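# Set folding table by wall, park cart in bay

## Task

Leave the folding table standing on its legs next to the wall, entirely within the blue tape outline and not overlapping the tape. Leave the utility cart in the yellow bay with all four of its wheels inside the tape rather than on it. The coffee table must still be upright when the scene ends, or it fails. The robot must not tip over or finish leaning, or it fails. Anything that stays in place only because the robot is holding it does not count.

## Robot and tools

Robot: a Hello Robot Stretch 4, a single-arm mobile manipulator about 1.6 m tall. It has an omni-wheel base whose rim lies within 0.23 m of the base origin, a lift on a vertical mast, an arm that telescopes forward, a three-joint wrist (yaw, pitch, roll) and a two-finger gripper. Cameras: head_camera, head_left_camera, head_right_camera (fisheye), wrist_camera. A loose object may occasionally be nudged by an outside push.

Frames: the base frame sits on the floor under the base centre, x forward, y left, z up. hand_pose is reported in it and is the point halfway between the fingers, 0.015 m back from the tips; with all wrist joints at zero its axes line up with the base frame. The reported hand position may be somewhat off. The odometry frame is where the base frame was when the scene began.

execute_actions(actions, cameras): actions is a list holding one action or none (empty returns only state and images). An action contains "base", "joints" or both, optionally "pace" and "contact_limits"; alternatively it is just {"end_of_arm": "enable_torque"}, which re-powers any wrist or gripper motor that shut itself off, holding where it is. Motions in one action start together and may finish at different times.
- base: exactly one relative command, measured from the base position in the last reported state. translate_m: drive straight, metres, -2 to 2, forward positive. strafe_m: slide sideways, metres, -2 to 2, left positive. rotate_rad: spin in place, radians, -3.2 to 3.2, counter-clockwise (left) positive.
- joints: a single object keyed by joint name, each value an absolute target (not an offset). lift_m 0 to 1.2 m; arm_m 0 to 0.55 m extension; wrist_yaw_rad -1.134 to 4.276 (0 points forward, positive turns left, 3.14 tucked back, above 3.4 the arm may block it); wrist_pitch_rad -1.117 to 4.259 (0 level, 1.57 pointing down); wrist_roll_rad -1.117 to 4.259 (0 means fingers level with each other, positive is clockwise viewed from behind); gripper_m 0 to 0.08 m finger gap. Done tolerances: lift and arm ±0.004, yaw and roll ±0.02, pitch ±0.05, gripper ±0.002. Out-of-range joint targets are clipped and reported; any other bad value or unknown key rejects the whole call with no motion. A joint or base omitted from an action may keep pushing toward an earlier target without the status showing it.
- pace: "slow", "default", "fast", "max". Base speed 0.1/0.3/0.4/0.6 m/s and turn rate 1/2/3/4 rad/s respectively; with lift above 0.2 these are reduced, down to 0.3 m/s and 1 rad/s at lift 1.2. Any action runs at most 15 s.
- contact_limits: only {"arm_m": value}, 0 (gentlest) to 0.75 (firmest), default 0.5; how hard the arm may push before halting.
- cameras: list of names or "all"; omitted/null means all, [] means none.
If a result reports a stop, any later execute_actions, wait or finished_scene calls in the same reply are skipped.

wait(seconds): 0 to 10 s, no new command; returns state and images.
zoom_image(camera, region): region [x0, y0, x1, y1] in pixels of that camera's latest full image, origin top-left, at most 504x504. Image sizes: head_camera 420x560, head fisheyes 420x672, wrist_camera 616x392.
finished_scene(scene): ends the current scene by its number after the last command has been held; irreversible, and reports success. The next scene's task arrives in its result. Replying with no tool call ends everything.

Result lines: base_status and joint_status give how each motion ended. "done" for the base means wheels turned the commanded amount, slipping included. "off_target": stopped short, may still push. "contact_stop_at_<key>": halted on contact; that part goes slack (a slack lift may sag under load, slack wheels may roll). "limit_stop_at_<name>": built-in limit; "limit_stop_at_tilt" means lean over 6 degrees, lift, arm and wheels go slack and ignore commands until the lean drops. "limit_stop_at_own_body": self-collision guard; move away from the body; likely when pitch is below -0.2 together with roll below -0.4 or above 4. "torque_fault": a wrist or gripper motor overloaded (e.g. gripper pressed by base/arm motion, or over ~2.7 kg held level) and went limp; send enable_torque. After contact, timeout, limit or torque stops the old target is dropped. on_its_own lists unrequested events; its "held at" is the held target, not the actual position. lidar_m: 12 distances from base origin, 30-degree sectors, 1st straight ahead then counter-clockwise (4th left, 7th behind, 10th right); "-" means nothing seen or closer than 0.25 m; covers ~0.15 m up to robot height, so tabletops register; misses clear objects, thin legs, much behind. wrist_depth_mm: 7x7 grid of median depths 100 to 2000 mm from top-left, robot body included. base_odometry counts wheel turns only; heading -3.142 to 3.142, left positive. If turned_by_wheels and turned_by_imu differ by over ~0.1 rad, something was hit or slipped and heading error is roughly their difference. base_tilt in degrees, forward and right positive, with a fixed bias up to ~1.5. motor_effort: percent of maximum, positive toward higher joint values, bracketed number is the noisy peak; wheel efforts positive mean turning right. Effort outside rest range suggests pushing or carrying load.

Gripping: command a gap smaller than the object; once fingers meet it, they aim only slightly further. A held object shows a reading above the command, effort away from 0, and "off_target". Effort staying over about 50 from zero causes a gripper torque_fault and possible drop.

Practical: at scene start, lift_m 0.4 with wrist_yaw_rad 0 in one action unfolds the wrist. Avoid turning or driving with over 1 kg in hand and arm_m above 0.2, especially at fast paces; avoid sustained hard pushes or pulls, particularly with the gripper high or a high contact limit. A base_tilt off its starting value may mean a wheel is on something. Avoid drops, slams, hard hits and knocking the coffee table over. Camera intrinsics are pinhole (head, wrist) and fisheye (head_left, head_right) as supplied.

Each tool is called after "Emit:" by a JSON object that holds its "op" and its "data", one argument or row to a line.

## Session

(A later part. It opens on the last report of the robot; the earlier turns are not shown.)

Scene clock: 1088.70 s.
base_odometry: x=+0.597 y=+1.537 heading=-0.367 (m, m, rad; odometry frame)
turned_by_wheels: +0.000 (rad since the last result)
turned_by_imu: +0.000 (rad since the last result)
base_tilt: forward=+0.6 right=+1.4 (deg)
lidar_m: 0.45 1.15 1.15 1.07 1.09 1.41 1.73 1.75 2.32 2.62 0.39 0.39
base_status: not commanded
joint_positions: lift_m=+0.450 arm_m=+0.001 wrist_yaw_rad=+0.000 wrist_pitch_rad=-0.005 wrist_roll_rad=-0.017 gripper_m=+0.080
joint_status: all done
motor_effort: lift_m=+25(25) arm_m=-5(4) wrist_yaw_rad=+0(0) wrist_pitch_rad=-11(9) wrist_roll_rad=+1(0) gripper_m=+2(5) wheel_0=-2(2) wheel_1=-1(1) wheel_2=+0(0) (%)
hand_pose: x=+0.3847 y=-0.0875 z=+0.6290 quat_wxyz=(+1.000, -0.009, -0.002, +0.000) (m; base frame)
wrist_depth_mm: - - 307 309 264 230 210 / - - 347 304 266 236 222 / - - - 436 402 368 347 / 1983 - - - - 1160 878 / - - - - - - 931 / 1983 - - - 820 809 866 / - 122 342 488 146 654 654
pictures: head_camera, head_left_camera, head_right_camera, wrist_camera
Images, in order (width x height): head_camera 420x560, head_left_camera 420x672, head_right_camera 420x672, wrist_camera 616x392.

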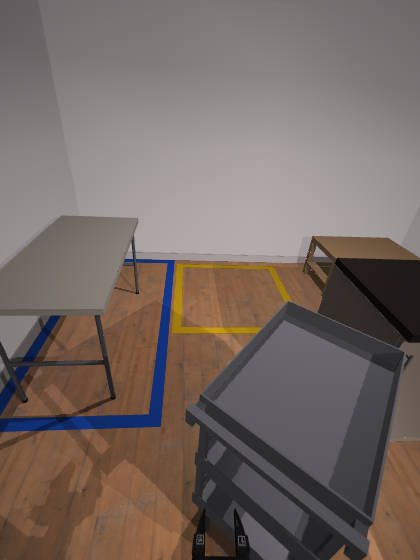

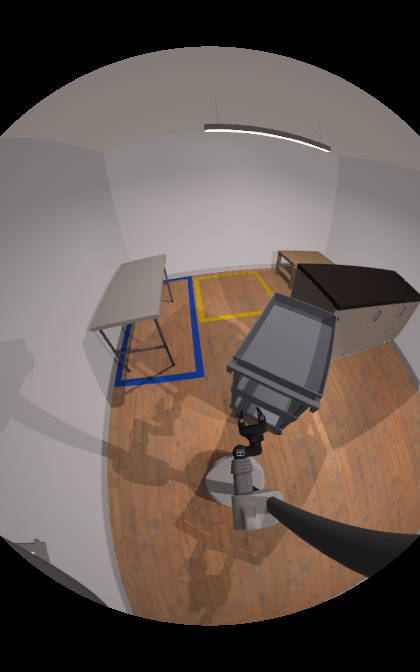

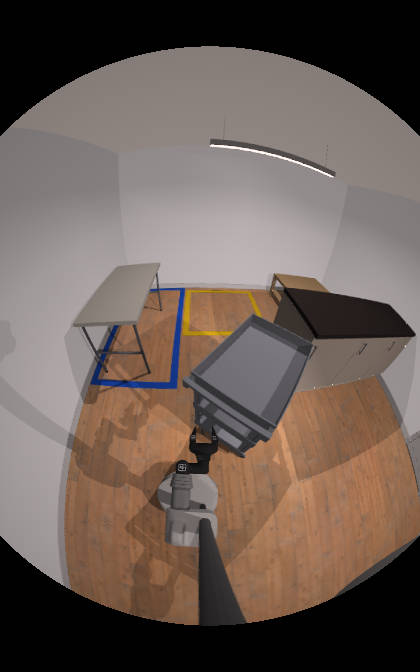

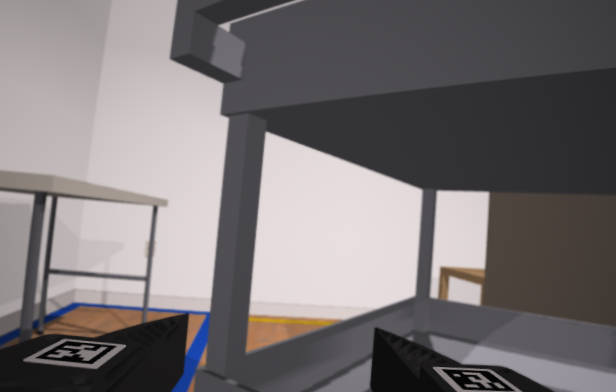

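Emit:
{"op": "execute_actions", "data": {
  "actions": [
    {"base":{"strafe_m":0.33}}
  ],
  "cameras": []
}}

Emit:
{"op": "execute_actions", "data": {
  "actions": [
    {"base":{"rotate_rad":-0.5},"pace":"slow"}
  ],
  "cameras": []
}}

Emit:
{"op": "execute_actions", "data": {
  "actions": [
    {"base":{"translate_m":0.12},"pace":"slow"}
  ],
  "cameras": ["head_camera","wrist_camera"]
}}

Scene clock: 1103.67 s.
base_odometry: x=+0.716 y=+1.845 heading=-0.367 (m, m, rad; odometry frame)
turned_by_wheels: +0.000 (rad since the last result)
turned_by_imu: -0.002 (rad since the last result)
base_tilt: forward=+0.7 right=+1.3 (deg)
lidar_m: 1.07 1.10 0.81 0.74 0.74 0.98 1.77 1.78 2.31 2.96 0.60 0.59
base_status: done
joint_positions: lift_m=+0.450 arm_m=+0.001 wrist_yaw_rad=+0.000 wrist_pitch_rad=-0.005 wrist_roll_rad=-0.017 gripper_m=+0.080
joint_status: not commanded
motor_effort: lift_m=+25(25) arm_m=-4(5) wrist_yaw_rad=+0(1) wrist_pitch_rad=-8(8) wrist_roll_rad=+0(0) gripper_m=+2(2) wheel_0=-1(8) wheel_1=-2(4) wheel_2=+0(1) (%)
hand_pose: x=+0.3847 y=-0.0875 z=+0.6290 quat_wxyz=(+1.000, -0.009, -0.002, +0.000) (m; base frame)
wrist_depth_mm: 1464 - - - - - - / 1576 - - - - - - / 1576 - - - - - - / 1499 - - - - - - / 1661 - - - - - - / 1661 - - - - - - / - 122 1756 1983 146 - 1138
pictures: none
No camera images: the call's "cameras" was empty. Leave "cameras" out to get every camera's image.

Scene clock: 1105.37 s.
base_odometry: x=+0.716 y=+1.845 heading=-0.867 (m, m, rad; odometry frame)
turned_by_wheels: -0.499 (rad since the last result)
turned_by_imu: -0.506 (rad since the last result)
base_tilt: forward=+0.7 right=+1.4 (deg)
lidar_m: 0.58 1.04 1.08 0.80 0.74 0.75 1.00 1.77 1.81 2.32 2.95 0.61
base_status: done
joint_positions: lift_m=+0.450 arm_m=+0.001 wrist_yaw_rad=+0.000 wrist_pitch_rad=-0.005 wrist_roll_rad=-0.017 gripper_m=+0.080
joint_status: not commanded
motor_effort: lift_m=+25(25) arm_m=-4(5) wrist_yaw_rad=-1(1) wrist_pitch_rad=-10(8) wrist_roll_rad=+1(0) gripper_m=+2(2) wheel_0=+4(5) wheel_1=+2(2) wheel_2=+3(5) (%)
hand_pose: x=+0.3847 y=-0.0875 z=+0.6290 quat_wxyz=(+1.000, -0.009, -0.002, +0.000) (m; base frame)
wrist_depth_mm: - - - - - - - / - - - 445 439 394 377 / - - - 449 442 427 421 / - - - 1576 1182 946 1499 / - - - - 1281 1182 1618 / - - - 866 1008 960 1537 / - 122 433 427 146 640 539
pictures: none
No camera images: the call's "cameras" was empty. Leave "cameras" out to get every camera's image.

Scene clock: 1107.83 s.
base_odometry: x=+0.793 y=+1.754 heading=-0.867 (m, m, rad; odometry frame)
turned_by_wheels: +0.000 (rad since the last result)
turned_by_imu: -0.001 (rad since the last result)
base_tilt: forward=+0.7 right=+1.3 (deg)
lidar_m: 0.46 0.99 1.01 0.89 0.81 0.86 1.11 1.87 1.91 2.51 0.60 0.47
base_status: done
joint_positions: lift_m=+0.450 arm_m=+0.001 wrist_yaw_rad=+0.000 wrist_pitch_rad=-0.005 wrist_roll_rad=-0.017 gripper_m=+0.080
joint_status: not commanded
motor_effort: lift_m=+24(24) arm_m=-5(5) wrist_yaw_rad=-1(1) wrist_pitch_rad=-9(7) wrist_roll_rad=+0(0) gripper_m=+2(1) wheel_0=+2(4) wheel_1=+1(6) wheel_2=-1(5) (%)
hand_pose: x=+0.3847 y=-0.0875 z=+0.6290 quat_wxyz=(+1.000, -0.009, -0.002, +0.000) (m; base frame)
wrist_depth_mm: - - 290 325 317 312 306 / - - - 324 317 310 306 / - - - 436 399 366 345 / - - - 1430 1098 878 1281 / - - - - 1160 1042 1308 / - - 525 891 904 878 1281 / - 122 322 569 146 654 564
pictures: head_camera, wrist_camera
Images, in order (width x height): head_camera 420x560, wrist_camera 616x392.

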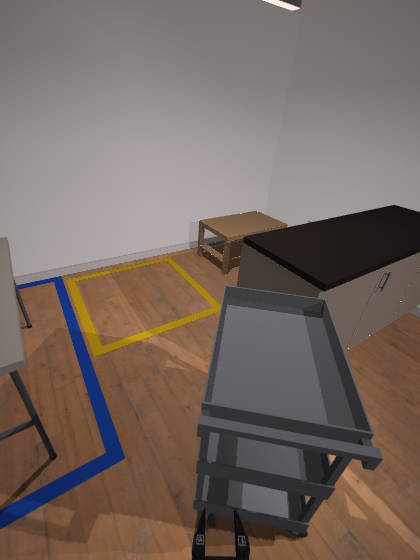

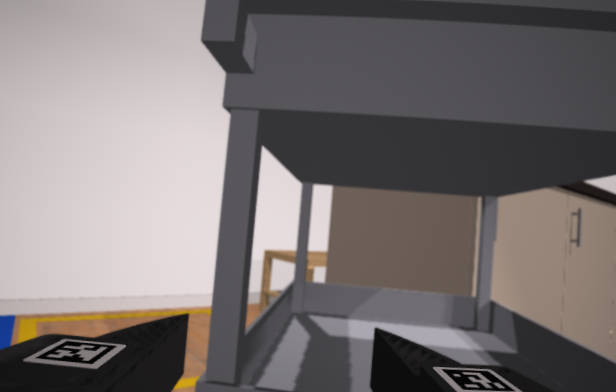

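Emit:
{"op": "execute_actions", "data": {
  "actions": [
    {"base":{"strafe_m":0.048},"pace":"slow"}
  ],
  "cameras": []
}}

Emit:
{"op": "execute_actions", "data": {
  "actions": [
    {"joints":{"arm_m":0.155},"pace":"slow"}
  ],
  "cameras": ["wrist_camera"]
}}

Scene clock: 1113.90 s.
base_odometry: x=+0.830 y=+1.785 heading=-0.867 (m, m, rad; odometry frame)
turned_by_wheels: +0.000 (rad since the last result)
turned_by_imu: -0.001 (rad since the last result)
base_tilt: forward=+0.7 right=+1.3 (deg)
lidar_m: 0.49 0.95 0.98 0.83 0.76 0.79 1.05 1.90 1.96 2.53 0.62 0.49
base_status: done
joint_positions: lift_m=+0.450 arm_m=+0.001 wrist_yaw_rad=+0.000 wrist_pitch_rad=-0.005 wrist_roll_rad=-0.017 gripper_m=+0.080
joint_status: not commanded
motor_effort: lift_m=+25(25) arm_m=-4(4) wrist_yaw_rad=-2(0) wrist_pitch_rad=-9(9) wrist_roll_rad=+0(1) gripper_m=+2(2) wheel_0=-3(5) wheel_1=+2(1) wheel_2=+0(1) (%)
hand_pose: x=+0.3847 y=-0.0875 z=+0.6290 quat_wxyz=(+1.000, -0.009, -0.002, +0.000) (m; base frame)
wrist_depth_mm: - - - 289 324 317 294 / - - - 329 324 317 310 / - - - 375 399 368 345 / - - - 723 1160 878 1160 / - - - 1397 1229 1008 1281 / - - - 759 904 878 1229 / - 122 1756 500 146 654 609
pictures: none
No camera images: the call's "cameras" was empty. Leave "cameras" out to get every camera's image.

Scene clock: 1116.73 s.
base_odometry: x=+0.830 y=+1.785 heading=-0.867 (m, m, rad; odometry frame)
turned_by_wheels: +0.000 (rad since the last result)
turned_by_imu: +0.000 (rad since the last result)
base_tilt: forward=+0.7 right=+1.3 (deg)
lidar_m: 0.49 0.95 0.95 0.82 0.78 0.80 1.03 1.89 1.94 2.51 0.62 0.48
base_status: not commanded
joint_positions: lift_m=+0.450 arm_m=+0.154 wrist_yaw_rad=+0.000 wrist_pitch_rad=-0.005 wrist_roll_rad=-0.017 gripper_m=+0.080
joint_status: all done
motor_effort: lift_m=+25(24) arm_m=+5(4) wrist_yaw_rad=-1(1) wrist_pitch_rad=-8(10) wrist_roll_rad=+0(0) gripper_m=+1(1) wheel_0=-3(3) wheel_1=+2(2) wheel_2=+0(0) (%)
hand_pose: x=+0.5378 y=-0.0875 z=+0.6290 quat_wxyz=(+1.000, -0.009, -0.002, +0.000) (m; base frame)
wrist_depth_mm: - - - 181 178 173 172 / - - - 181 249 234 226 / - - - 179 407 373 351 / - - - 177 1098 866 723 / - - - 176 1098 904 820 / - - - 174 759 750 820 / - 122 1661 181 146 647 634
pictures: wrist_camera
Images, in order (width x height): wrist_camera 616x392.

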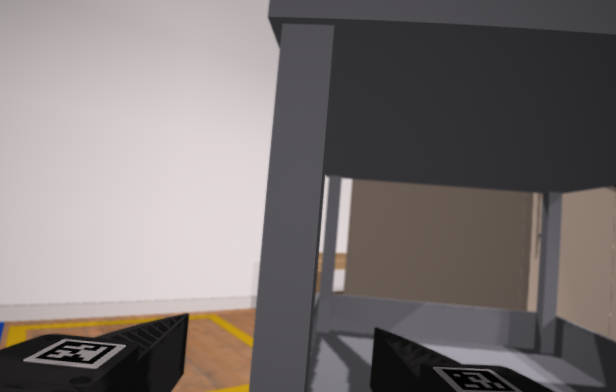

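Depth 0.175; extending further before gripping.

Emit:
{"op": "execute_actions", "data": {
  "actions": [
    {"joints":{"arm_m":0.19},"pace":"slow"}
  ],
  "cameras": []
}}

Emit:
{"op": "execute_actions", "data": {
  "actions": [
    {"joints":{"gripper_m":0.021}}
  ],
  "cameras": ["wrist_camera"]
}}

Emit:
{"op": "execute_actions", "data": {
  "actions": [
    {"base":{"translate_m":-0.2},"pace":"slow"}
  ],
  "cameras": ["head_camera","wrist_camera"]
}}

Scene clock: 1125.27 s.
base_odometry: x=+0.830 y=+1.785 heading=-0.867 (m, m, rad; odometry frame)
turned_by_wheels: +0.000 (rad since the last result)
turned_by_imu: -0.001 (rad since the last result)
base_tilt: forward=+0.7 right=+1.3 (deg)
lidar_m: 0.46 0.94 0.99 0.84 0.75 0.80 1.07 1.88 1.95 2.54 0.61 0.48
base_status: not commanded
joint_positions: lift_m=+0.450 arm_m=+0.189 wrist_yaw_rad=+0.000 wrist_pitch_rad=-0.005 wrist_roll_rad=-0.017 gripper_m=+0.080
joint_status: all done
motor_effort: lift_m=+25(25) arm_m=+5(4) wrist_yaw_rad=+0(0) wrist_pitch_rad=-9(10) wrist_roll_rad=+1(1) gripper_m=+2(1) wheel_0=-3(3) wheel_1=+2(2) wheel_2=+0(0) (%)
hand_pose: x=+0.5728 y=-0.0875 z=+0.6290 quat_wxyz=(+1.000, -0.009, -0.002, +0.000) (m; base frame)
wrist_depth_mm: - - - 146 179 173 173 / - - - 144 250 236 226 / - - - 143 407 375 353 / - - - 141 1078 842 683 / - - - 140 1078 878 788 / - - - 139 723 788 768 / - 122 1576 138 146 647 634
pictures: none
No camera images: the call's "cameras" was empty. Leave "cameras" out to get every camera's image.

Scene clock: 1126.57 s.
base_odometry: x=+0.830 y=+1.785 heading=-0.867 (m, m, rad; odometry frame)
turned_by_wheels: +0.000 (rad since the last result)
turned_by_imu: +0.000 (rad since the last result)
base_tilt: forward=+0.7 right=+1.3 (deg)
lidar_m: 0.48 0.91 0.96 0.81 0.77 0.80 1.04 1.88 1.94 2.54 0.63 0.48
base_status: not commanded
joint_positions: lift_m=+0.450 arm_m=+0.189 wrist_yaw_rad=-0.002 wrist_pitch_rad=-0.005 wrist_roll_rad=-0.017 gripper_m=+0.026
joint_status: gripper_m off_target (ended at +0.026, target +0.021)
motor_effort: lift_m=+25(24) arm_m=+4(5) wrist_yaw_rad=+5(5) wrist_pitch_rad=-9(5) wrist_roll_rad=-1(0) gripper_m=-33(32) wheel_0=-3(3) wheel_1=+2(2) wheel_2=+0(0) (%)
hand_pose: x=+0.5727 y=-0.0879 z=+0.6290 quat_wxyz=(+1.000, -0.009, -0.002, -0.001) (m; base frame)
wrist_depth_mm: - - - 146 179 173 173 / - - - 144 249 235 226 / - - - 143 404 373 353 / - - - 141 1078 842 676 / - - - 140 1098 878 788 / - - - 138 723 788 768 / 1618 1863 135 136 647 627 640
pictures: wrist_camera
Images, in order (width x height): wrist_camera 616x392.

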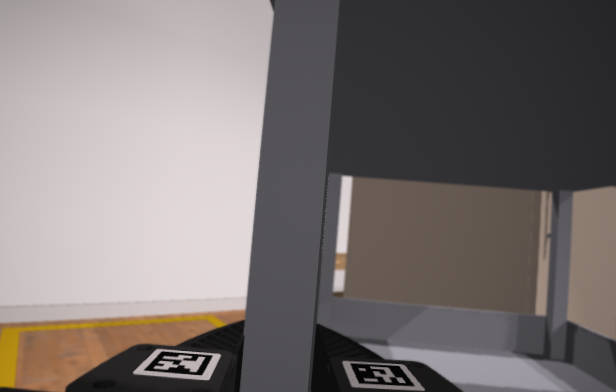

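Scene clock: 1129.83 s.
base_odometry: x=+0.700 y=+1.937 heading=-0.866 (m, m, rad; odometry frame)
turned_by_wheels: +0.001 (rad since the last result)
turned_by_imu: +0.001 (rad since the last result)
base_tilt: forward=+0.7 right=+1.3 (deg)
lidar_m: 0.48 1.10 1.02 0.71 0.66 0.69 0.88 1.70 1.76 2.26 0.73 0.52
base_status: done
joint_positions: lift_m=+0.450 arm_m=+0.190 wrist_yaw_rad=+0.009 wrist_pitch_rad=-0.004 wrist_roll_rad=-0.018 gripper_m=+0.024
joint_status: not commanded
on_its_own: wrist_yaw_rad is at rest, and its effort (-28) is outside its rest range (-13 to +13)
motor_effort: lift_m=+25(24) arm_m=+2(4) wrist_yaw_rad=-28(28) wrist_pitch_rad=-10(8) wrist_roll_rad=+1(0) gripper_m=-18(32) wheel_0=+2(12) wheel_1=+0(9) wheel_2=+7(6) (%)
hand_pose: x=+0.5741 y=-0.0855 z=+0.6289 quat_wxyz=(+1.000, -0.009, -0.002, +0.005) (m; base frame)
wrist_depth_mm: - - - 148 179 174 173 / - - - 146 249 235 226 / - - - 145 407 375 351 / - - - 144 1229 976 1182 / - - - 142 1255 1025 1255 / - - - 142 750 759 1205 / 1618 1863 135 139 621 627 569
pictures: head_camera, wrist_camera
Images, in order (width x height): head_camera 420x560, wrist_camera 616x392.

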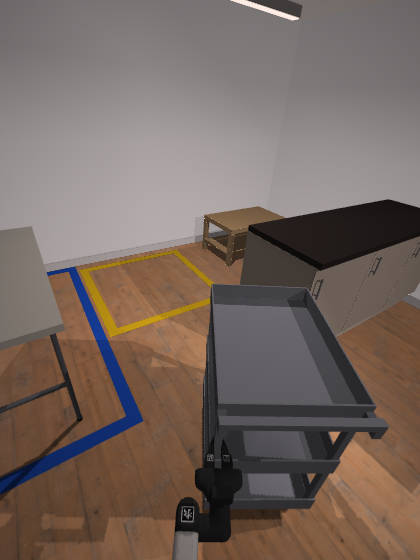

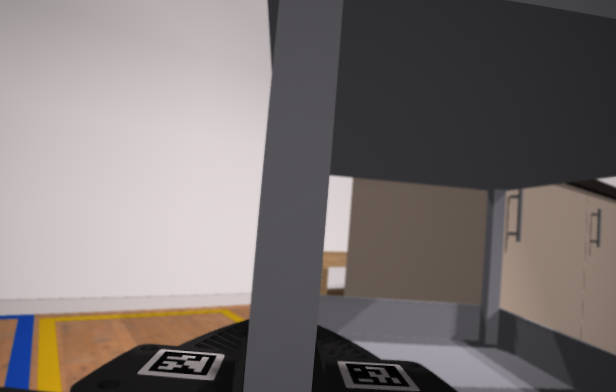

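Emit:
{"op": "execute_actions", "data": {
  "actions": [
    {"joints":{"gripper_m":0.04}}
  ],
  "cameras": []
}}

Emit:
{"op": "execute_actions", "data": {
  "actions": [
    {"base":{"strafe_m":-0.06},"pace":"slow"}
  ],
  "cameras": []
}}

Emit:
{"op": "execute_actions", "data": {
  "actions": [
    {"joints":{"gripper_m":0.022}}
  ],
  "cameras": []
}}

Emit:
{"op": "execute_actions", "data": {
  "actions": [
    {"base":{"translate_m":-0.15},"pace":"slow"}
  ]
}}

Scene clock: 1135.27 s.
base_odometry: x=+0.700 y=+1.937 heading=-0.866 (m, m, rad; odometry frame)
turned_by_wheels: +0.000 (rad since the last result)
turned_by_imu: -0.001 (rad since the last result)
base_tilt: forward=+0.7 right=+1.3 (deg)
lidar_m: 0.47 1.11 1.04 0.70 0.66 0.68 0.87 1.72 1.76 2.30 3.03 0.52
base_status: not commanded
joint_positions: lift_m=+0.450 arm_m=+0.190 wrist_yaw_rad=+0.001 wrist_pitch_rad=-0.004 wrist_roll_rad=-0.018 gripper_m=+0.040
joint_status: all done
motor_effort: lift_m=+24(25) arm_m=+1(1) wrist_yaw_rad=-2(28) wrist_pitch_rad=-10(11) wrist_roll_rad=+1(1) gripper_m=+2(18) wheel_0=+2(2) wheel_1=+0(0) wheel_2=+3(7) (%)
hand_pose: x=+0.5734 y=-0.0873 z=+0.6289 quat_wxyz=(+1.000, -0.009, -0.002, +0.000) (m; base frame)
wrist_depth_mm: - - - 149 179 174 174 / - - - 148 251 235 228 / - - - 147 410 377 355 / - - - 145 1229 768 1229 / - - - 1430 1255 1025 1281 / - - - 750 759 768 1229 / 1661 124 139 141 133 634 554
pictures: none
No camera images: the call's "cameras" was empty. Leave "cameras" out to get every camera's image.

Scene clock: 1137.00 s.
base_odometry: x=+0.655 y=+1.898 heading=-0.866 (m, m, rad; odometry frame)
turned_by_wheels: +0.001 (rad since the last result)
turned_by_imu: +0.001 (rad since the last result)
base_tilt: forward=+0.7 right=+1.3 (deg)
lidar_m: 0.46 1.13 1.10 0.73 0.71 0.72 0.95 1.69 1.71 2.25 2.98 0.49
base_status: done
joint_positions: lift_m=+0.450 arm_m=+0.190 wrist_yaw_rad=+0.005 wrist_pitch_rad=-0.005 wrist_roll_rad=-0.018 gripper_m=+0.041
joint_status: not commanded
on_its_own: wrist_yaw_rad is at rest, and its effort (-15) is outside its rest range (-13 to +13)
motor_effort: lift_m=+25(24) arm_m=+1(1) wrist_yaw_rad=-15(26) wrist_pitch_rad=-9(10) wrist_roll_rad=+1(1) gripper_m=-5(4) wheel_0=+6(13) wheel_1=+0(4) wheel_2=+3(4) (%)
hand_pose: x=+0.5737 y=-0.0864 z=+0.6290 quat_wxyz=(+1.000, -0.009, -0.002, +0.002) (m; base frame)
wrist_depth_mm: - - - 150 179 174 174 / - - - 149 249 236 226 / - - - 148 407 375 353 / - - - 147 1160 798 1281 / - - - 1336 1160 1042 1281 / - - - 750 778 788 1281 / 1661 124 139 142 133 621 535
pictures: none
No camera images: the call's "cameras" was empty. Leave "cameras" out to get every camera's image.

Scene clock: 1137.87 s.
base_odometry: x=+0.655 y=+1.898 heading=-0.866 (m, m, rad; odometry frame)
turned_by_wheels: +0.000 (rad since the last result)
turned_by_imu: +0.000 (rad since the last result)
base_tilt: forward=+0.7 right=+1.3 (deg)
lidar_m: 0.49 1.14 1.12 0.75 0.70 0.74 0.96 1.69 1.73 2.24 2.98 0.51
base_status: not commanded
joint_positions: lift_m=+0.450 arm_m=+0.190 wrist_yaw_rad=+0.003 wrist_pitch_rad=-0.005 wrist_roll_rad=-0.018 gripper_m=+0.025
joint_status: gripper_m off_target (ended at +0.025, target +0.022)
motor_effort: lift_m=+25(25) arm_m=+1(1) wrist_yaw_rad=-9(21) wrist_pitch_rad=-9(9) wrist_roll_rad=+1(0) gripper_m=-25(30) wheel_0=+3(6) wheel_1=+0(0) wheel_2=+2(3) (%)
hand_pose: x=+0.5736 y=-0.0868 z=+0.6290 quat_wxyz=(+1.000, -0.009, -0.002, +0.001) (m; base frame)
wrist_depth_mm: - - - 151 179 174 174 / - - - 150 250 235 227 / - - - 148 407 377 355 / - - - 147 1160 788 1308 / - - - 146 1182 1042 1336 / - - - 144 778 788 1308 / 1576 1808 135 141 647 615 544
pictures: none
No camera images: the call's "cameras" was empty. Leave "cameras" out to get every camera's image.

Scene clock: 1140.63 s.
base_odometry: x=+0.558 y=+2.012 heading=-0.866 (m, m, rad; odometry frame)
turned_by_wheels: +0.000 (rad since the last result)
turned_by_imu: -0.001 (rad since the last result)
base_tilt: forward=+0.6 right=+1.3 (deg)
lidar_m: 0.49 1.27 0.95 0.66 0.61 0.66 0.83 1.56 1.59 2.08 3.06 0.53
base_status: done
joint_positions: lift_m=+0.450 arm_m=+0.190 wrist_yaw_rad=+0.002 wrist_pitch_rad=-0.004 wrist_roll_rad=-0.018 gripper_m=+0.026
joint_status: not commanded
motor_effort: lift_m=+24(24) arm_m=+1(2) wrist_yaw_rad=-9(17) wrist_pitch_rad=-12(9) wrist_roll_rad=+1(0) gripper_m=-30(31) wheel_0=-4(10) wheel_1=-2(5) wheel_2=+0(8) (%)
hand_pose: x=+0.5735 y=-0.0869 z=+0.6289 quat_wxyz=(+1.000, -0.009, -0.002, +0.001) (m; base frame)
wrist_depth_mm: - - - 151 178 173 172 / - - - 151 250 235 226 / - - - 149 410 375 353 / - - - 147 1255 1205 1661 / - - - 146 1281 1229 1661 / - - - 145 798 1160 1618 / 1576 1863 135 142 640 603 535
pictures: head_camera, head_left_camera, head_right_camera, wrist_camera
Images, in order (width x height): head_camera 420x560, head_left_camera 420x672, head_right_camera 420x672, wrist_camera 616x392.

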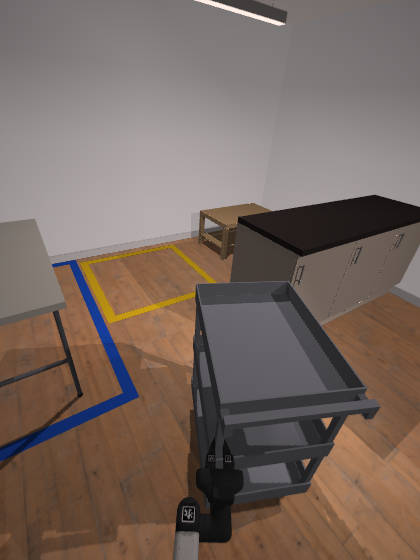

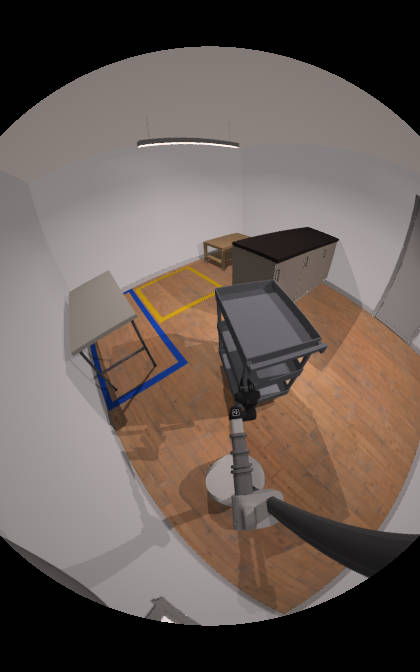

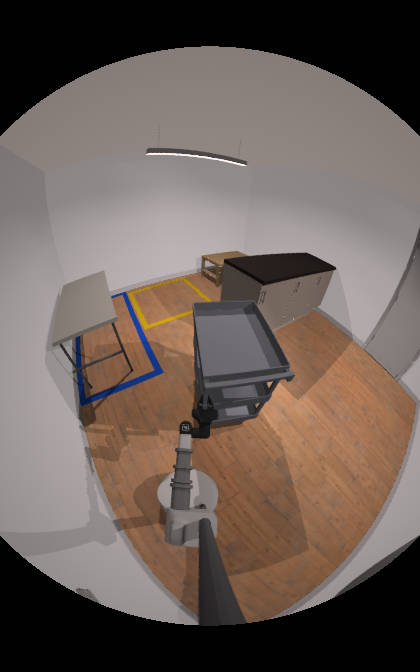

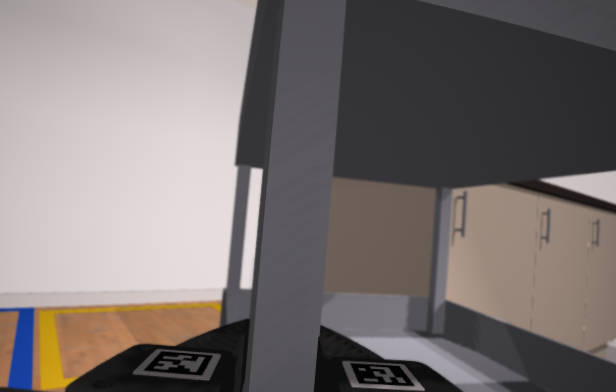

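Emit:
{"op": "execute_actions", "data": {
  "actions": [
    {"joints":{"gripper_m":0.06}}
  ],
  "cameras": []
}}

Emit:
{"op": "execute_actions", "data": {
  "actions": [
    {"base":{"strafe_m":-0.12},"pace":"slow"}
  ],
  "cameras": []
}}

Emit:
{"op": "execute_actions", "data": {
  "actions": [
    {"base":{"strafe_m":-0.1},"pace":"slow"}
  ],
  "cameras": ["head_camera","wrist_camera"]
}}

Scene clock: 1146.83 s.
base_odometry: x=+0.558 y=+2.013 heading=-0.866 (m, m, rad; odometry frame)
turned_by_wheels: +0.000 (rad since the last result)
turned_by_imu: +0.000 (rad since the last result)
base_tilt: forward=+0.7 right=+1.3 (deg)
lidar_m: 0.49 1.27 0.97 0.65 0.63 0.65 0.83 1.57 1.60 2.11 3.05 0.53
base_status: not commanded
joint_positions: lift_m=+0.450 arm_m=+0.190 wrist_yaw_rad=+0.000 wrist_pitch_rad=-0.004 wrist_roll_rad=-0.018 gripper_m=+0.060
joint_status: all done
motor_effort: lift_m=+25(25) arm_m=+1(1) wrist_yaw_rad=-1(9) wrist_pitch_rad=-9(9) wrist_roll_rad=+0(1) gripper_m=+2(31) wheel_0=-2(4) wheel_1=-1(2) wheel_2=+1(1) (%)
hand_pose: x=+0.5733 y=-0.0874 z=+0.6289 quat_wxyz=(+1.000, -0.009, -0.002, +0.000) (m; base frame)
wrist_depth_mm: - - - 153 179 174 171 / - - - 150 251 236 227 / - - - 149 413 375 355 / - - - 148 1255 1205 1661 / - - - 146 1255 1281 1661 / - - 723 145 798 1182 1708 / - 105 158 144 133 609 530
pictures: none
No camera images: the call's "cameras" was empty. Leave "cameras" out to get every camera's image.

Scene clock: 1149.17 s.
base_odometry: x=+0.466 y=+1.935 heading=-0.865 (m, m, rad; odometry frame)
turned_by_wheels: +0.001 (rad since the last result)
turned_by_imu: +0.001 (rad since the last result)
base_tilt: forward=+0.7 right=+1.3 (deg)
lidar_m: 0.50 1.33 1.13 0.78 0.72 0.74 0.97 1.48 1.54 1.98 2.94 0.52
base_status: done
joint_positions: lift_m=+0.450 arm_m=+0.190 wrist_yaw_rad=+0.003 wrist_pitch_rad=-0.005 wrist_roll_rad=-0.018 gripper_m=+0.060
joint_status: not commanded
motor_effort: lift_m=+25(24) arm_m=+1(1) wrist_yaw_rad=-10(30) wrist_pitch_rad=-8(10) wrist_roll_rad=+1(1) gripper_m=-3(4) wheel_0=+7(17) wheel_1=+1(4) wheel_2=+1(1) (%)
hand_pose: x=+0.5736 y=-0.0868 z=+0.6290 quat_wxyz=(+1.000, -0.009, -0.002, +0.001) (m; base frame)
wrist_depth_mm: - - 206 149 179 182 193 / - - 256 221 250 236 227 / - - 384 347 410 375 355 / - - 158 750 1160 1308 - / - - 145 1397 1138 1366 1863 / - - 138 778 820 1397 1863 / - 105 135 525 133 539 1618
pictures: none
No camera images: the call's "cameras" was empty. Leave "cameras" out to get every camera's image.

Scene clock: 1151.30 s.
base_odometry: x=+0.390 y=+1.870 heading=-0.865 (m, m, rad; odometry frame)
turned_by_wheels: +0.000 (rad since the last result)
turned_by_imu: +0.001 (rad since the last result)
base_tilt: forward=+0.7 right=+1.3 (deg)
lidar_m: 0.48 1.39 1.25 0.87 0.81 0.84 1.11 1.44 1.48 1.94 2.87 0.51
base_status: done
joint_positions: lift_m=+0.450 arm_m=+0.190 wrist_yaw_rad=+0.002 wrist_pitch_rad=-0.005 wrist_roll_rad=-0.018 gripper_m=+0.060
joint_status: not commanded
motor_effort: lift_m=+24(24) arm_m=+1(1) wrist_yaw_rad=-8(13) wrist_pitch_rad=-8(8) wrist_roll_rad=+1(2) gripper_m=-4(4) wheel_0=+4(12) wheel_1=+2(5) wheel_2=+0(2) (%)
hand_pose: x=+0.5735 y=-0.0870 z=+0.6290 quat_wxyz=(+1.000, -0.009, -0.002, +0.001) (m; base frame)
wrist_depth_mm: - - 173 126 179 179 194 / - 427 135 126 249 235 227 / - 621 127 126 410 373 355 / - - 121 750 1160 1464 - / - - 116 842 1182 1464 1921 / - 647 116 768 1098 1499 1983 / - 105 115 521 133 496 1983
pictures: head_camera, wrist_camera
Images, in order (width x height): head_camera 420x560, wrist_camera 616x392.

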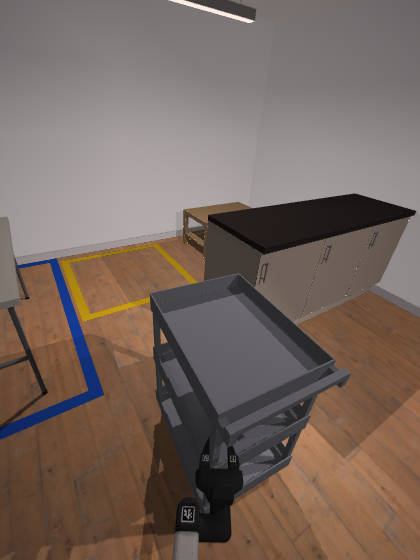

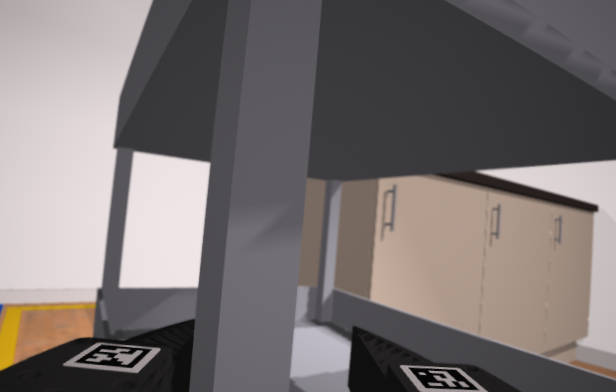

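Emit:
{"op": "execute_actions", "data": {
  "actions": [
    {"base":{"strafe_m":-0.03},"joints":{"arm_m":0.17},"pace":"slow"}
  ],
  "cameras": []
}}

Emit:
{"op": "execute_actions", "data": {
  "actions": [
    {"joints":{"arm_m":0,"gripper_m":0.08},"pace":"slow"}
  ],
  "cameras": []
}}

Emit:
{"op": "execute_actions", "data": {
  "actions": [
    {"base":{"translate_m":-0.05}}
  ],
  "cameras": []
}}

Emit:
{"op": "execute_actions", "data": {
  "actions": [
    {"base":{"strafe_m":-0.27}}
  ],
  "cameras": []
}}

Emit:
{"op": "execute_actions", "data": {
  "actions": [
    {"base":{"rotate_rad":0.5},"pace":"slow"}
  ],
  "cameras": ["head_camera","wrist_camera"]
}}

Scene clock: 1167.13 s.
base_odometry: x=+0.367 y=+1.851 heading=-0.864 (m, m, rad; odometry frame)
turned_by_wheels: +0.000 (rad since the last result)
turned_by_imu: +0.000 (rad since the last result)
base_tilt: forward=+0.7 right=+1.3 (deg)
lidar_m: 0.47 1.42 1.30 0.89 0.84 0.85 1.13 1.43 1.45 1.91 2.84 0.50
base_status: done
joint_positions: lift_m=+0.450 arm_m=+0.171 wrist_yaw_rad=+0.002 wrist_pitch_rad=-0.005 wrist_roll_rad=-0.018 gripper_m=+0.060
joint_status: all done
motor_effort: lift_m=+25(25) arm_m=-5(5) wrist_yaw_rad=-8(13) wrist_pitch_rad=-10(9) wrist_roll_rad=+1(0) gripper_m=-3(3) wheel_0=+3(9) wheel_1=+1(1) wheel_2=+2(3) (%)
hand_pose: x=+0.5546 y=-0.0869 z=+0.6290 quat_wxyz=(+1.000, -0.009, -0.002, +0.001) (m; base frame)
wrist_depth_mm: - 387 177 138 179 191 233 / - 355 240 137 250 235 241 / - 559 143 137 407 373 353 / - - 137 750 1182 1499 - / - - 131 842 1205 1537 - / - 654 126 759 1138 1576 - / - 105 123 521 133 500 1983
pictures: none
No camera images: the call's "cameras" was empty. Leave "cameras" out to get every camera's image.

Scene clock: 1170.10 s.
base_odometry: x=+0.367 y=+1.851 heading=-0.865 (m, m, rad; odometry frame)
turned_by_wheels: +0.000 (rad since the last result)
turned_by_imu: -0.001 (rad since the last result)
base_tilt: forward=+0.7 right=+1.3 (deg)
lidar_m: 0.47 1.44 1.30 0.87 0.83 0.84 1.13 1.43 1.46 1.92 2.83 0.49
base_status: not commanded
joint_positions: lift_m=+0.450 arm_m=+0.001 wrist_yaw_rad=+0.000 wrist_pitch_rad=-0.005 wrist_roll_rad=-0.018 gripper_m=+0.080
joint_status: all done
motor_effort: lift_m=+25(25) arm_m=-5(7) wrist_yaw_rad=-2(7) wrist_pitch_rad=-9(10) wrist_roll_rad=+0(1) gripper_m=+2(1) wheel_0=+3(3) wheel_1=+1(1) wheel_2=+1(2) (%)
hand_pose: x=+0.3847 y=-0.0874 z=+0.6290 quat_wxyz=(+1.000, -0.009, -0.002, +0.000) (m; base frame)
wrist_depth_mm: - - - 273 301 - - / - - 402 307 362 407 - / - - 496 340 399 459 512 / - - - 750 1397 1708 - / - - - 1308 1430 1756 - / - 820 788 842 820 1708 - / - 122 343 535 146 477 -
pictures: none
No camera images: the call's "cameras" was empty. Leave "cameras" out to get every camera's image.

Scene clock: 1171.27 s.
base_odometry: x=+0.335 y=+1.889 heading=-0.865 (m, m, rad; odometry frame)
turned_by_wheels: +0.000 (rad since the last result)
turned_by_imu: +0.000 (rad since the last result)
base_tilt: forward=+0.7 right=+1.3 (deg)
lidar_m: 0.51 1.44 1.26 0.87 0.78 0.82 1.09 1.38 1.41 1.83 2.85 0.56
base_status: done
joint_positions: lift_m=+0.450 arm_m=+0.001 wrist_yaw_rad=+0.000 wrist_pitch_rad=-0.005 wrist_roll_rad=-0.018 gripper_m=+0.080
joint_status: not commanded
motor_effort: lift_m=+25(25) arm_m=-4(5) wrist_yaw_rad=-2(2) wrist_pitch_rad=-10(11) wrist_roll_rad=+0(1) gripper_m=+1(1) wheel_0=-2(2) wheel_1=+1(1) wheel_2=-2(10) (%)
hand_pose: x=+0.3847 y=-0.0874 z=+0.6290 quat_wxyz=(+1.000, -0.009, -0.002, +0.000) (m; base frame)
wrist_depth_mm: - - - 310 357 - - / - - 488 353 407 459 - / - - 549 375 445 517 - / - - - 891 1430 1708 - / - - - 1397 1464 1756 - / - 891 842 854 820 1708 - / - 122 389 384 146 508 -
pictures: none
No camera images: the call's "cameras" was empty. Leave "cameras" out to get every camera's image.

Scene clock: 1173.50 s.
base_odometry: x=+0.129 y=+1.713 heading=-0.865 (m, m, rad; odometry frame)
turned_by_wheels: +0.000 (rad since the last result)
turned_by_imu: +0.000 (rad since the last result)
base_tilt: forward=+0.7 right=+1.3 (deg)
lidar_m: 0.51 0.52 1.62 1.11 1.03 1.04 1.31 1.24 1.26 1.65 2.64 0.74
base_status: done
joint_positions: lift_m=+0.450 arm_m=+0.001 wrist_yaw_rad=+0.000 wrist_pitch_rad=-0.005 wrist_roll_rad=-0.018 gripper_m=+0.080
joint_status: not commanded
motor_effort: lift_m=+25(25) arm_m=-4(4) wrist_yaw_rad=-2(2) wrist_pitch_rad=-9(11) wrist_roll_rad=+1(1) gripper_m=+1(2) wheel_0=+0(9) wheel_1=+2(10) wheel_2=+0(0) (%)
hand_pose: x=+0.3847 y=-0.0874 z=+0.6290 quat_wxyz=(+1.000, -0.009, -0.002, +0.000) (m; base frame)
wrist_depth_mm: 355 364 - - - - - / 368 404 442 492 - - - / 585 530 488 544 - - - / - - 1576 1366 1756 - - / 904 - 1499 1397 1756 - - / 732 788 831 683 1756 - - / - 122 455 530 146 - -
pictures: none
No camera images: the call's "cameras" was empty. Leave "cameras" out to get every camera's image.

Scene clock: 1175.20 s.
base_odometry: x=+0.129 y=+1.714 heading=-0.365 (m, m, rad; odometry frame)
turned_by_wheels: +0.500 (rad since the last result)
turned_by_imu: +0.506 (rad since the last result)
base_tilt: forward=+0.7 right=+1.3 (deg)
lidar_m: 0.52 1.63 1.10 1.02 1.05 1.35 1.24 1.26 1.62 2.64 1.92 0.55
base_status: done
joint_positions: lift_m=+0.450 arm_m=+0.001 wrist_yaw_rad=+0.000 wrist_pitch_rad=-0.005 wrist_roll_rad=-0.018 gripper_m=+0.080
joint_status: not commanded
motor_effort: lift_m=+25(25) arm_m=-4(4) wrist_yaw_rad=-1(2) wrist_pitch_rad=-9(10) wrist_roll_rad=+1(1) gripper_m=+2(2) wheel_0=-2(4) wheel_1=-2(2) wheel_2=-1(5) (%)
hand_pose: x=+0.3847 y=-0.0874 z=+0.6290 quat_wxyz=(+1.000, -0.009, -0.002, +0.000) (m; base frame)
wrist_depth_mm: 1983 - - - 324 330 - / 1983 - - 433 382 389 394 / - - - 484 399 389 397 / - - - 960 - 976 1205 / - - - - - 1255 1205 / - - - 768 991 960 1205 / - 122 1756 387 146 654 585
pictures: head_camera, wrist_camera
Images, in order (width x height): head_camera 420x560, wrist_camera 616x392.

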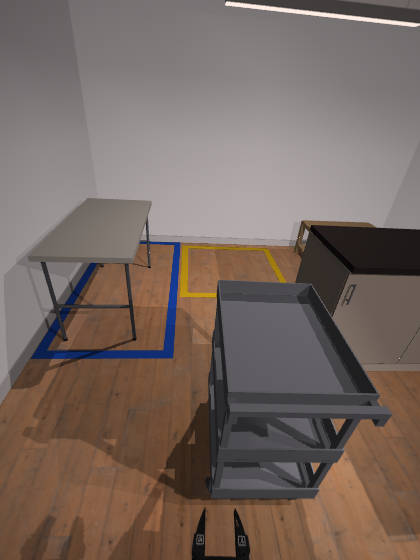

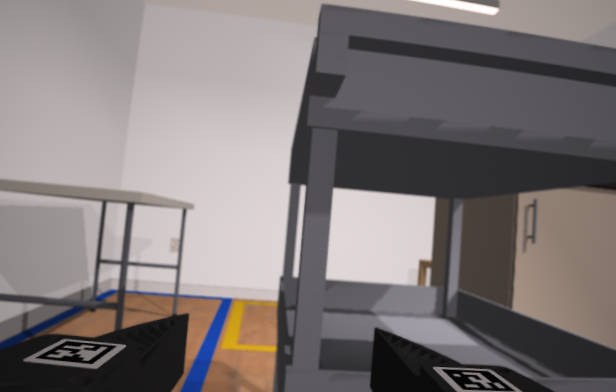

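Emit:
{"op": "execute_actions", "data": {
  "actions": [
    {"base":{"strafe_m":-0.012},"joints":{"arm_m":0.2},"pace":"slow"}
  ],
  "cameras": ["wrist_camera"]
}}

Scene clock: 1200.20 s.
base_odometry: x=+0.125 y=+1.702 heading=-0.365 (m, m, rad; odometry frame)
turned_by_wheels: +0.000 (rad since the last result)
turned_by_imu: -0.001 (rad since the last result)
base_tilt: forward=+0.7 right=+1.3 (deg)
lidar_m: 0.53 1.63 1.14 1.03 1.05 1.34 1.24 1.27 1.60 2.63 1.93 0.53
base_status: done
joint_positions: lift_m=+0.450 arm_m=+0.199 wrist_yaw_rad=+0.000 wrist_pitch_rad=-0.005 wrist_roll_rad=-0.018 gripper_m=+0.080
joint_status: all done
motor_effort: lift_m=+25(24) arm_m=+4(5) wrist_yaw_rad=-1(2) wrist_pitch_rad=-8(10) wrist_roll_rad=+1(1) gripper_m=+2(1) wheel_0=+2(5) wheel_1=-2(3) wheel_2=+0(1) (%)
hand_pose: x=+0.5828 y=-0.0874 z=+0.6290 quat_wxyz=(+1.000, -0.009, -0.002, +0.000) (m; base frame)
wrist_depth_mm: - - - 183 179 180 182 / - - - 178 245 235 227 / - - - 177 410 375 351 / 1983 - - 175 - 798 991 / - - - 174 - 1160 960 / - - - 171 788 809 976 / - 122 1708 170 146 640 574
pictures: wrist_camera
Images, in order (width x height): wrist_camera 616x392.

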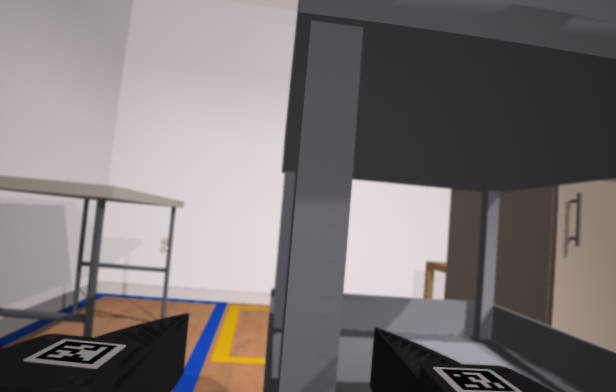

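Emit:
{"op": "execute_actions", "data": {
  "actions": [
    {"base":{"strafe_m":-0.01},"joints":{"arm_m":0.23},"pace":"slow"}
  ],
  "cameras": []
}}

Emit:
{"op": "execute_actions", "data": {
  "actions": [
    {"joints":{"gripper_m":0.022}}
  ],
  "cameras": ["wrist_camera"]
}}

Emit:
{"op": "execute_actions", "data": {
  "actions": [
    {"base":{"translate_m":0.2},"pace":"slow"}
  ],
  "cameras": ["head_camera","wrist_camera"]
}}

Scene clock: 1208.03 s.
base_odometry: x=+0.121 y=+1.693 heading=-0.365 (m, m, rad; odometry frame)
turned_by_wheels: +0.000 (rad since the last result)
turned_by_imu: -0.001 (rad since the last result)
base_tilt: forward=+0.7 right=+1.3 (deg)
lidar_m: 0.53 1.64 1.12 1.03 1.07 1.35 1.23 1.27 1.63 2.62 1.93 0.55
base_status: done
joint_positions: lift_m=+0.450 arm_m=+0.229 wrist_yaw_rad=+0.000 wrist_pitch_rad=-0.005 wrist_roll_rad=-0.018 gripper_m=+0.080
joint_status: all done
motor_effort: lift_m=+25(24) arm_m=+5(4) wrist_yaw_rad=-2(1) wrist_pitch_rad=-10(9) wrist_roll_rad=+1(1) gripper_m=+2(1) wheel_0=+2(5) wheel_1=+0(4) wheel_2=+0(3) (%)
hand_pose: x=+0.6128 y=-0.0874 z=+0.6290 quat_wxyz=(+1.000, -0.009, -0.002, +0.000) (m; base frame)
wrist_depth_mm: - - - 148 179 174 174 / - - - 147 250 236 227 / - - - 146 410 375 355 / - - - 144 - 778 946 / - - - 142 - 1138 946 / 1983 - - 141 759 768 931 / - 122 1661 140 146 640 564
pictures: none
No camera images: the call's "cameras" was empty. Leave "cameras" out to get every camera's image.

Scene clock: 1209.33 s.
base_odometry: x=+0.121 y=+1.693 heading=-0.365 (m, m, rad; odometry frame)
turned_by_wheels: +0.000 (rad since the last result)
turned_by_imu: +0.000 (rad since the last result)
base_tilt: forward=+0.7 right=+1.3 (deg)
lidar_m: 0.52 1.65 1.13 1.04 1.08 1.35 1.23 1.27 1.61 2.62 1.96 0.55
base_status: not commanded
joint_positions: lift_m=+0.450 arm_m=+0.229 wrist_yaw_rad=-0.001 wrist_pitch_rad=-0.005 wrist_roll_rad=-0.018 gripper_m=+0.024
joint_status: gripper_m off_target (ended at +0.024, target +0.022)
motor_effort: lift_m=+24(25) arm_m=+4(5) wrist_yaw_rad=+3(5) wrist_pitch_rad=-8(10) wrist_roll_rad=+1(1) gripper_m=-19(23) wheel_0=-1(2) wheel_1=+0(0) wheel_2=+0(0) (%)
hand_pose: x=+0.6127 y=-0.0877 z=+0.6290 quat_wxyz=(+1.000, -0.009, -0.002, -0.001) (m; base frame)
wrist_depth_mm: - - - 148 179 174 174 / - - - 147 250 236 228 / - - - 145 410 377 353 / - - - 144 - 778 960 / - - - 143 - 1138 946 / 1983 - - 142 759 768 946 / 1576 1808 135 139 621 627 559
pictures: wrist_camera
Images, in order (width x height): wrist_camera 616x392.

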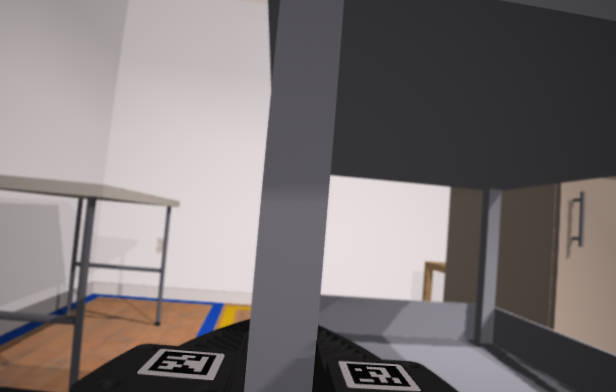

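Scene clock: 1212.63 s.
base_odometry: x=+0.308 y=+1.622 heading=-0.366 (m, m, rad; odometry frame)
turned_by_wheels: -0.001 (rad since the last result)
turned_by_imu: -0.003 (rad since the last result)
base_tilt: forward=+0.7 right=+1.3 (deg)
lidar_m: 0.51 1.46 1.15 1.07 1.09 1.41 1.41 1.44 1.88 2.60 0.66 0.52
base_status: done
joint_positions: lift_m=+0.450 arm_m=+0.229 wrist_yaw_rad=-0.012 wrist_pitch_rad=-0.005 wrist_roll_rad=-0.018 gripper_m=+0.026
joint_status: not commanded
on_its_own: wrist_yaw_rad is at rest, and its effort (+33) is outside its rest range (-13 to +13)
motor_effort: lift_m=+25(25) arm_m=+4(4) wrist_yaw_rad=+33(34) wrist_pitch_rad=-11(9) wrist_roll_rad=+2(0) gripper_m=-29(28) wheel_0=-1(9) wheel_1=-1(7) wheel_2=-8(10) (%)
hand_pose: x=+0.6118 y=-0.0899 z=+0.6290 quat_wxyz=(+1.000, -0.009, -0.002, -0.006) (m; base frame)
wrist_depth_mm: - - - 146 179 174 173 / - - - 145 249 235 227 / - - - 143 410 373 351 / - - - 142 - 1078 691 / - - - 140 - 1205 820 / - - - 139 732 1008 707 / 1537 1808 135 137 640 627 627
pictures: head_camera, wrist_camera
Images, in order (width x height): head_camera 420x560, wrist_camera 616x392.

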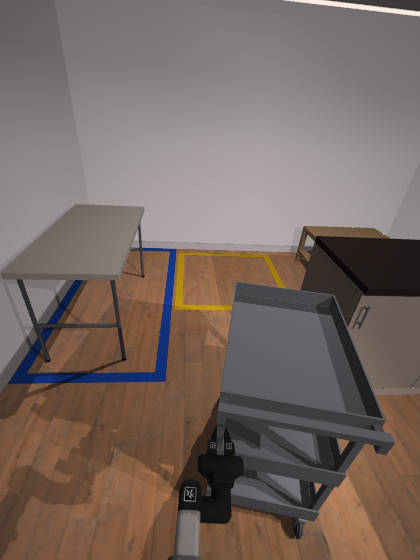

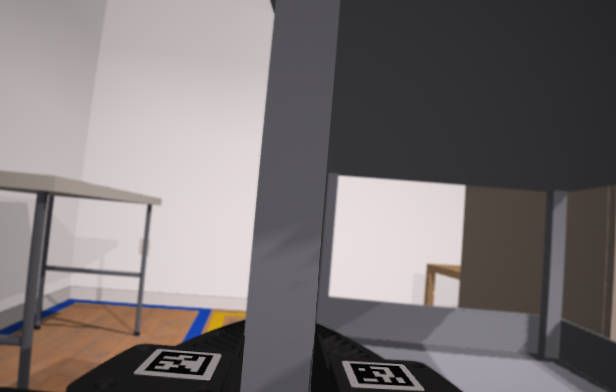

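Emit:
{"op": "execute_actions", "data": {
  "actions": [
    {"joints":{"gripper_m":0.035}}
  ],
  "cameras": []
}}

Emit:
{"op": "execute_actions", "data": {
  "actions": [
    {"base":{"strafe_m":-0.08},"pace":"slow"}
  ],
  "cameras": []
}}

Emit:
{"op": "execute_actions", "data": {
  "actions": [
    {"joints":{"gripper_m":0.022}}
  ],
  "cameras": []
}}

Emit:
{"op": "execute_actions", "data": {
  "actions": [
    {"base":{"translate_m":0.15},"pace":"slow"}
  ],
  "cameras": ["head_camera","wrist_camera"]
}}

Scene clock: 1219.10 s.
base_odometry: x=+0.308 y=+1.622 heading=-0.366 (m, m, rad; odometry frame)
turned_by_wheels: +0.000 (rad since the last result)
turned_by_imu: +0.000 (rad since the last result)
base_tilt: forward=+0.7 right=+1.3 (deg)
lidar_m: 0.51 1.47 1.15 1.06 1.09 1.43 1.43 1.45 1.91 2.60 0.65 0.51
base_status: not commanded
joint_positions: lift_m=+0.450 arm_m=+0.229 wrist_yaw_rad=-0.003 wrist_pitch_rad=-0.005 wrist_roll_rad=-0.018 gripper_m=+0.035
joint_status: all done
motor_effort: lift_m=+24(24) arm_m=+4(4) wrist_yaw_rad=+9(33) wrist_pitch_rad=-9(7) wrist_roll_rad=+0(1) gripper_m=+0(28) wheel_0=-2(1) wheel_1=-1(1) wheel_2=-6(8) (%)
hand_pose: x=+0.6126 y=-0.0882 z=+0.6290 quat_wxyz=(+1.000, -0.009, -0.002, -0.002) (m; base frame)
wrist_depth_mm: - - - 146 178 174 173 / - - - 145 251 236 227 / - - - 143 410 375 355 / - - - 142 - 1138 683 / - - - 140 - 1205 842 / - - - 139 732 1042 820 / 1576 1808 138 137 138 647 647
pictures: none
No camera images: the call's "cameras" was empty. Leave "cameras" out to get every camera's image.

Scene clock: 1221.03 s.
base_odometry: x=+0.280 y=+1.547 heading=-0.365 (m, m, rad; odometry frame)
turned_by_wheels: +0.001 (rad since the last result)
turned_by_imu: +0.001 (rad since the last result)
base_tilt: forward=+0.7 right=+1.4 (deg)
lidar_m: 0.52 1.48 1.24 1.16 1.16 1.55 1.42 1.46 1.90 2.52 0.72 0.54
base_status: done
joint_positions: lift_m=+0.450 arm_m=+0.229 wrist_yaw_rad=+0.005 wrist_pitch_rad=-0.005 wrist_roll_rad=-0.018 gripper_m=+0.036
joint_status: not commanded
on_its_own: wrist_yaw_rad is at rest, and its effort (-15) is outside its rest range (-13 to +13)
motor_effort: lift_m=+25(25) arm_m=+4(4) wrist_yaw_rad=-15(25) wrist_pitch_rad=-10(10) wrist_roll_rad=+0(1) gripper_m=-5(5) wheel_0=+5(13) wheel_1=+0(2) wheel_2=+3(2) (%)
hand_pose: x=+0.6133 y=-0.0864 z=+0.6290 quat_wxyz=(+1.000, -0.009, -0.002, +0.002) (m; base frame)
wrist_depth_mm: - - - 145 179 173 174 / - - - 144 249 236 227 / - - - 143 410 375 353 / - - - 141 - 1008 699 / - - - 140 - 1118 750 / - - - 699 723 917 732 / 1708 1921 136 136 132 647 603
pictures: none
No camera images: the call's "cameras" was empty. Leave "cameras" out to get every camera's image.

Scene clock: 1221.87 s.
base_odometry: x=+0.280 y=+1.547 heading=-0.365 (m, m, rad; odometry frame)
turned_by_wheels: +0.000 (rad since the last result)
turned_by_imu: +0.000 (rad since the last result)
base_tilt: forward=+0.7 right=+1.3 (deg)
lidar_m: 0.51 1.49 1.23 1.15 1.19 1.54 1.43 1.47 1.92 2.52 0.69 0.53
base_status: not commanded
joint_positions: lift_m=+0.450 arm_m=+0.229 wrist_yaw_rad=+0.002 wrist_pitch_rad=-0.005 wrist_roll_rad=-0.018 gripper_m=+0.025
joint_status: gripper_m off_target (ended at +0.025, target +0.022)
motor_effort: lift_m=+24(25) arm_m=+3(4) wrist_yaw_rad=-6(21) wrist_pitch_rad=-7(11) wrist_roll_rad=+0(1) gripper_m=-26(24) wheel_0=+4(5) wheel_1=+0(0) wheel_2=+2(2) (%)
hand_pose: x=+0.6131 y=-0.0870 z=+0.6290 quat_wxyz=(+1.000, -0.009, -0.002, +0.001) (m; base frame)
wrist_depth_mm: - - - 146 179 174 173 / - - - 144 250 236 227 / - - - 143 410 375 353 / - - - 141 - 1008 699 / - - - 140 - 1118 750 / - - - 138 723 917 732 / 1618 1863 135 136 647 627 609
pictures: none
No camera images: the call's "cameras" was empty. Leave "cameras" out to get every camera's image.

Scene clock: 1224.67 s.
base_odometry: x=+0.420 y=+1.494 heading=-0.364 (m, m, rad; odometry frame)
turned_by_wheels: +0.001 (rad since the last result)
turned_by_imu: -0.001 (rad since the last result)
base_tilt: forward=+0.6 right=+1.3 (deg)
lidar_m: 0.52 1.35 1.25 1.15 1.19 1.58 1.57 1.62 2.11 2.52 0.61 0.51
base_status: done
joint_positions: lift_m=+0.450 arm_m=+0.229 wrist_yaw_rad=-0.003 wrist_pitch_rad=-0.005 wrist_roll_rad=-0.018 gripper_m=+0.027
joint_status: not commanded
motor_effort: lift_m=+24(25) arm_m=+3(4) wrist_yaw_rad=+9(40) wrist_pitch_rad=-6(6) wrist_roll_rad=+1(0) gripper_m=-43(43) wheel_0=+9(12) wheel_1=+4(3) wheel_2=-2(11) (%)
hand_pose: x=+0.6127 y=-0.0882 z=+0.6291 quat_wxyz=(+1.000, -0.009, -0.003, -0.002) (m; base frame)
wrist_depth_mm: - - - 144 179 173 173 / - - - 143 250 235 226 / - - - 140 404 375 351 / - - - 139 - 1025 750 / - - - 138 - 1078 798 / - - - 137 707 931 750 / 1618 1921 131 134 640 640 634
pictures: head_camera, wrist_camera
Images, in order (width x height): head_camera 420x560, wrist_camera 616x392.

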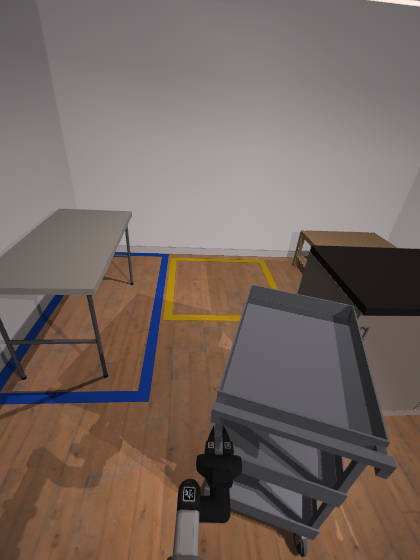

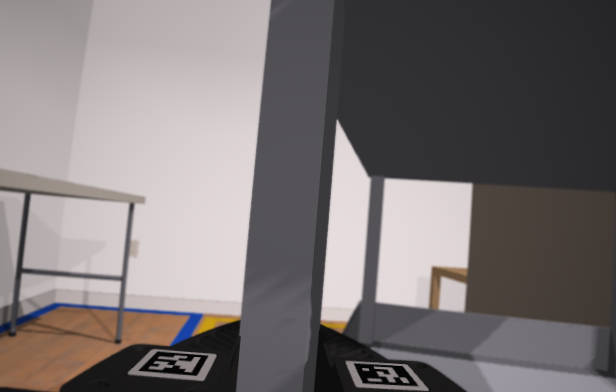

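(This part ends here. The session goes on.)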